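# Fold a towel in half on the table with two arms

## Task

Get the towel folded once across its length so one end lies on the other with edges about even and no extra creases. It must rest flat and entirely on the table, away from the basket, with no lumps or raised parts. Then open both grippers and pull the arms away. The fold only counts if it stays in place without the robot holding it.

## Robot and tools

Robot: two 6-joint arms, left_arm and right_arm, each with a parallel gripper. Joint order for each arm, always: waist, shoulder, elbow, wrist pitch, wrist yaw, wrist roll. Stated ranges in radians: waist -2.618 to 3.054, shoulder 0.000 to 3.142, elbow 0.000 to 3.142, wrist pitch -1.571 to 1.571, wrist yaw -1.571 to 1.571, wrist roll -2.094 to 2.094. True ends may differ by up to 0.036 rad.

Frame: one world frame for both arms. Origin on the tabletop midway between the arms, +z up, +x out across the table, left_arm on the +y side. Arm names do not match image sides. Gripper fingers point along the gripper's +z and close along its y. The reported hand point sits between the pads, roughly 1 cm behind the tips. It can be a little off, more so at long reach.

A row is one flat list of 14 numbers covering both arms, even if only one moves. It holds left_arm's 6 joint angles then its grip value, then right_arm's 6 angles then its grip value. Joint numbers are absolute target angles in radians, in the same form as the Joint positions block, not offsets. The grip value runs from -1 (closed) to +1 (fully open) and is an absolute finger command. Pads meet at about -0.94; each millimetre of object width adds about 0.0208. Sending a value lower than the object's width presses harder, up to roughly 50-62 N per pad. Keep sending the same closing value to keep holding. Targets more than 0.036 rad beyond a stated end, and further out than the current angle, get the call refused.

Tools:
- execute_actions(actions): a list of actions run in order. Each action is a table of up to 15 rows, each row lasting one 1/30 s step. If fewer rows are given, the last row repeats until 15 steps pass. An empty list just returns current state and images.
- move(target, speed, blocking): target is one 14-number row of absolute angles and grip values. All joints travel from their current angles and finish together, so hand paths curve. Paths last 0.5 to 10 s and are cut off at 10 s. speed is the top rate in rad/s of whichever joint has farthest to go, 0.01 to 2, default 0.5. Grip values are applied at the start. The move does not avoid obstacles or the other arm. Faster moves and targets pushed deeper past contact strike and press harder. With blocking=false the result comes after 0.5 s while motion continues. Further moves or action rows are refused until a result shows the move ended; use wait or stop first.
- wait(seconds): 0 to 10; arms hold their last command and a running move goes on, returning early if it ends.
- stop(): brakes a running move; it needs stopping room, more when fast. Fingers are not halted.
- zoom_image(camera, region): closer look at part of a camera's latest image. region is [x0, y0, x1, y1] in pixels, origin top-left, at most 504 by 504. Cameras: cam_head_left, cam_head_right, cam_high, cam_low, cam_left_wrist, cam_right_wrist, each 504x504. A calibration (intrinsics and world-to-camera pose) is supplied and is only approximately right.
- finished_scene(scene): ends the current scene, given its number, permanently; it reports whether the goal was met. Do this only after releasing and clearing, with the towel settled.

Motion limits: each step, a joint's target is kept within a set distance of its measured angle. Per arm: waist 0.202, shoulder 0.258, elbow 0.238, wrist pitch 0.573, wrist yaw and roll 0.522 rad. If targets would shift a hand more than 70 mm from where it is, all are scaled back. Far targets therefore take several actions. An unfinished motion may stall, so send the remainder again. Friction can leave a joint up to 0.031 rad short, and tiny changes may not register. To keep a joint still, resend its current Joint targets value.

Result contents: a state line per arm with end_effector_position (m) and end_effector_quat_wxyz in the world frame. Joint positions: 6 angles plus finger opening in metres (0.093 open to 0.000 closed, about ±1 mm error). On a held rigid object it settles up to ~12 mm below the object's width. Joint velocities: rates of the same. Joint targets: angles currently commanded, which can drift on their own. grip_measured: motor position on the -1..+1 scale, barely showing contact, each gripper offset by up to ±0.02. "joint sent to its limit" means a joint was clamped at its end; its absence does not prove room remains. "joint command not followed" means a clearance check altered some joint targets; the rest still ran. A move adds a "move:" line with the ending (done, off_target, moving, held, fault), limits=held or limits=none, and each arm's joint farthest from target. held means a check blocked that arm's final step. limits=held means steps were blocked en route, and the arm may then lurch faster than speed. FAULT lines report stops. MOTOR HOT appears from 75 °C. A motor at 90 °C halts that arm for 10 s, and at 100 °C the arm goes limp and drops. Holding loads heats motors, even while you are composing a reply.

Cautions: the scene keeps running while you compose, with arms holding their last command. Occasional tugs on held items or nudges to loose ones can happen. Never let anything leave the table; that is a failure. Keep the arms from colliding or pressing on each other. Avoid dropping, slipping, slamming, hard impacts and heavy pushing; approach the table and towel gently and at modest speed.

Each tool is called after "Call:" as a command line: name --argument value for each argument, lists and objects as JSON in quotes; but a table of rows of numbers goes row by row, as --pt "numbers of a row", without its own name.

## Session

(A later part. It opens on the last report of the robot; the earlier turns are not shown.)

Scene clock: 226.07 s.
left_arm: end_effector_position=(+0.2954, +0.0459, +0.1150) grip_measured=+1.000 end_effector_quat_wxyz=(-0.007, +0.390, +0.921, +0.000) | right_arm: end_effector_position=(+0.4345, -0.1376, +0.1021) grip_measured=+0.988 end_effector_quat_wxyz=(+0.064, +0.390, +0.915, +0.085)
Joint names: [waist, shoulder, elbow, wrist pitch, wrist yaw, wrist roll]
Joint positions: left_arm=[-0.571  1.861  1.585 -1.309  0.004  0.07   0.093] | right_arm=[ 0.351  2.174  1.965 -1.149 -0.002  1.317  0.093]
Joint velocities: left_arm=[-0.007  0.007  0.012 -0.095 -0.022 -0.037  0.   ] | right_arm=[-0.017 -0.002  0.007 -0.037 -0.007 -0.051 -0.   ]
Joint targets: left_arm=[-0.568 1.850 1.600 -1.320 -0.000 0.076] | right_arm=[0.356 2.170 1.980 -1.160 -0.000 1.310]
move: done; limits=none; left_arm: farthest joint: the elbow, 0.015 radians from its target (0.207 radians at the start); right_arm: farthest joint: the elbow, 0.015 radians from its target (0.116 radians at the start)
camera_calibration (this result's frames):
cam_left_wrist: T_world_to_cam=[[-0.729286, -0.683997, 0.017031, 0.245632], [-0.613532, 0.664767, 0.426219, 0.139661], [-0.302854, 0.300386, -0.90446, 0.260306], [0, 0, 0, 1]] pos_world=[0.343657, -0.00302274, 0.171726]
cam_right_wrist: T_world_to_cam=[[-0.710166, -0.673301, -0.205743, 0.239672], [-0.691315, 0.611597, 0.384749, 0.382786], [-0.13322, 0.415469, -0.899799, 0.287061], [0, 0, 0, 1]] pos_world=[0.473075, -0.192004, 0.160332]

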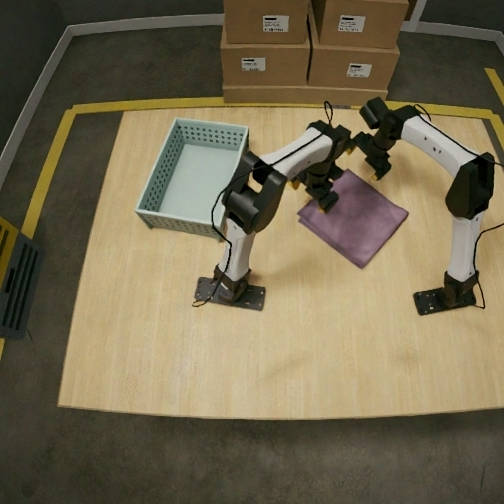

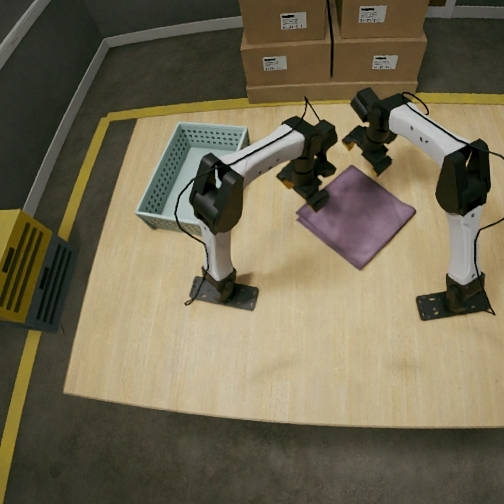

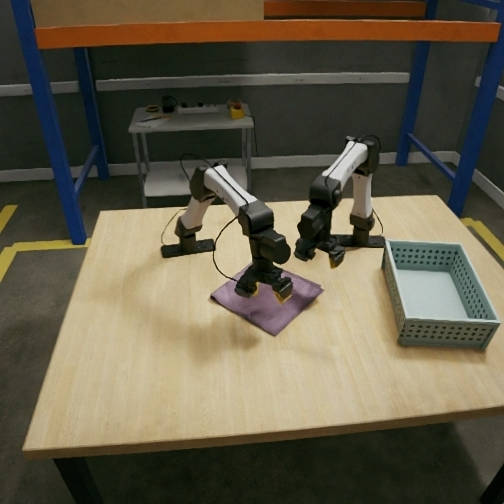

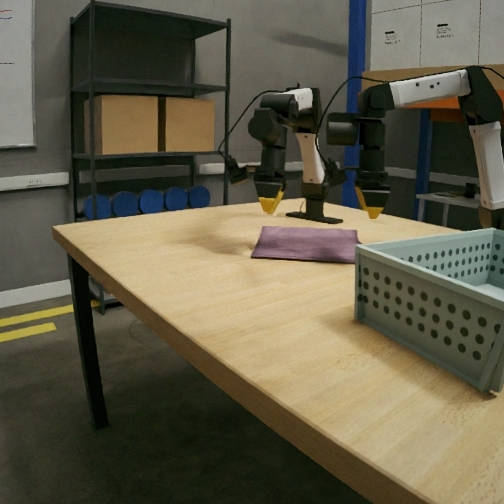

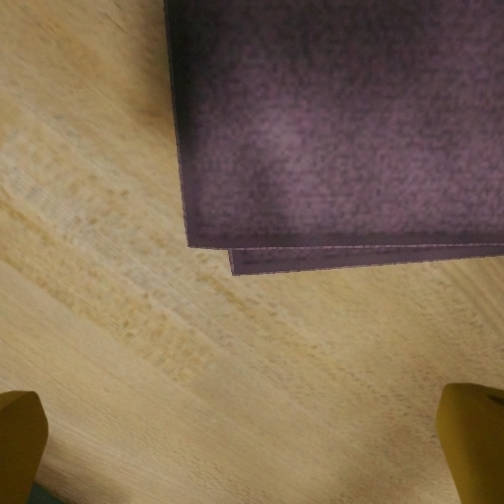

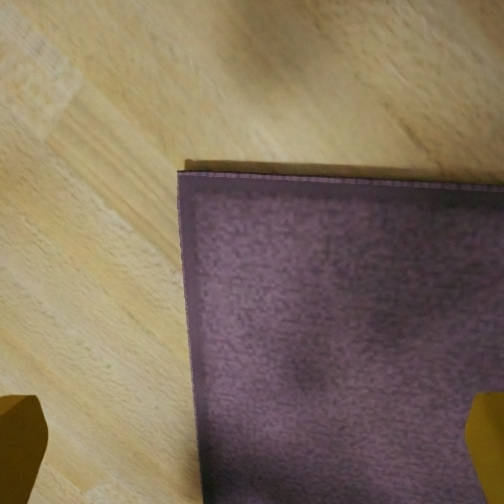

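Call:
move --target '[-0.3,0.7,0.9,-1.0,0,0,1,-0.2,0.7,0.8,-1.0,0,0.5,1]' --speed 1.0

Scene clock: 229.40 s.
left_arm: end_effector_position=(+0.2312, +0.1784, +0.2189) grip_measured=+1.000 end_effector_quat_wxyz=(+0.362, +0.219, +0.902, -0.087) | right_arm: end_effector_position=(+0.2302, -0.3755, +0.1823) grip_measured=+0.988 end_effector_quat_wxyz=(+0.319, +0.251, +0.910, +0.079)
Joint names: [waist, shoulder, elbow, wrist pitch, wrist yaw, wrist roll]
Joint positions: left_arm=[-0.308  0.711  0.915 -1.013  0.004  0.007  0.093] | right_arm=[-0.19   0.714  0.821 -1.008 -0.001  0.508  0.093]
Joint velocities: left_arm=[ 0.027  0.007 -0.002 -0.007  0.051 -0.051 -0.   ] | right_arm=[-0.022 -0.012 -0.002 -0.007 -0.051 -0.066 -0.001]
Joint targets: left_arm=[-0.300 0.700 0.900 -1.000 0.000 0.000] | right_arm=[-0.200 0.700 0.800 -1.000 0.000 0.500]
move: off_target (right_arm); limits=none; left_arm: farthest joint: the elbow, 0.015 radians from its target (0.685 radians at the start); right_arm: farthest joint: the elbow, 0.021 radians from its target (1.165 radians at the start)
camera_calibration (this result's frames):
cam_left_wrist: T_world_to_cam=[[-0.476036, -0.879411, -0.0051597, 0.268923], [-0.829518, 0.450961, -0.329445, 0.221381], [0.292044, -0.152547, -0.944161, 0.247024], [0, 0, 0, 1]] pos_world=[0.239515, 0.174343, 0.30755]
cam_right_wrist: T_world_to_cam=[[-0.415169, -0.855573, -0.30924, -0.16664], [-0.869927, 0.472822, -0.140238, 0.440977], [0.266199, 0.210793, -0.940587, 0.269481], [0, 0, 0, 1]] pos_world=[0.242698, -0.407881, 0.26378]

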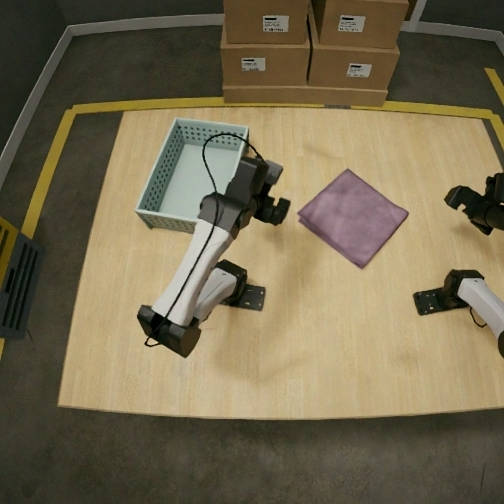

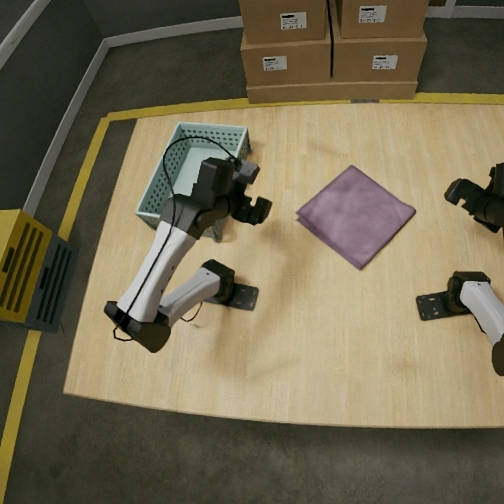

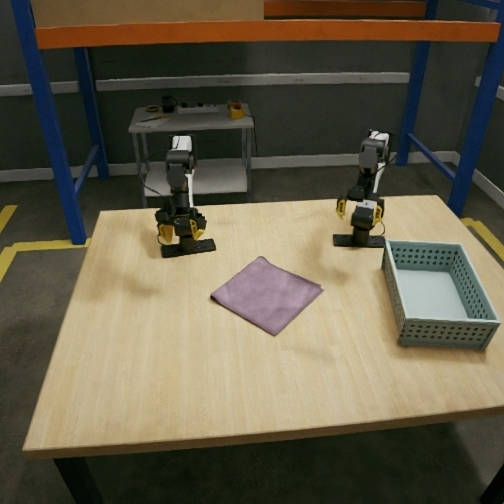

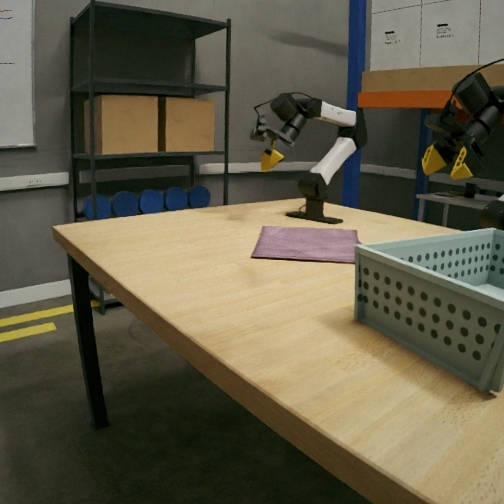

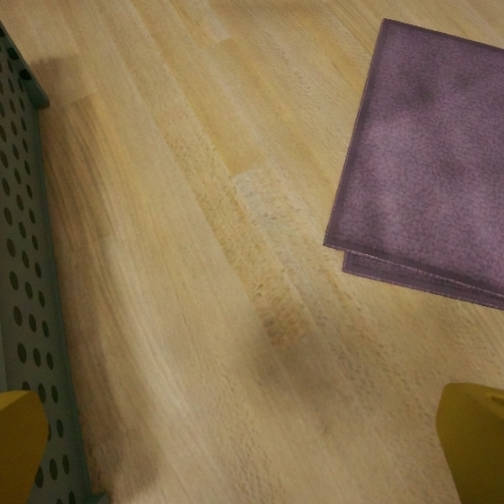

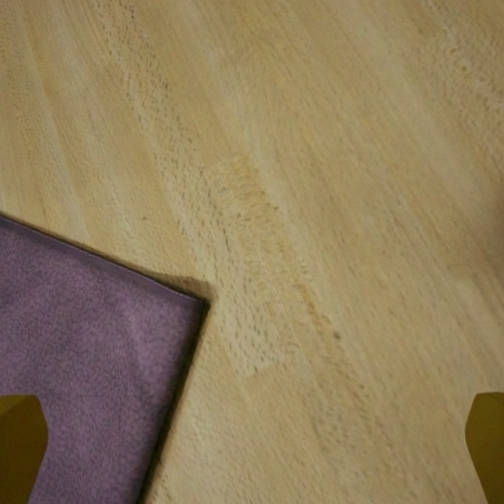

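Call:
finished_scene --scene 1

The scene is finished: the task was done.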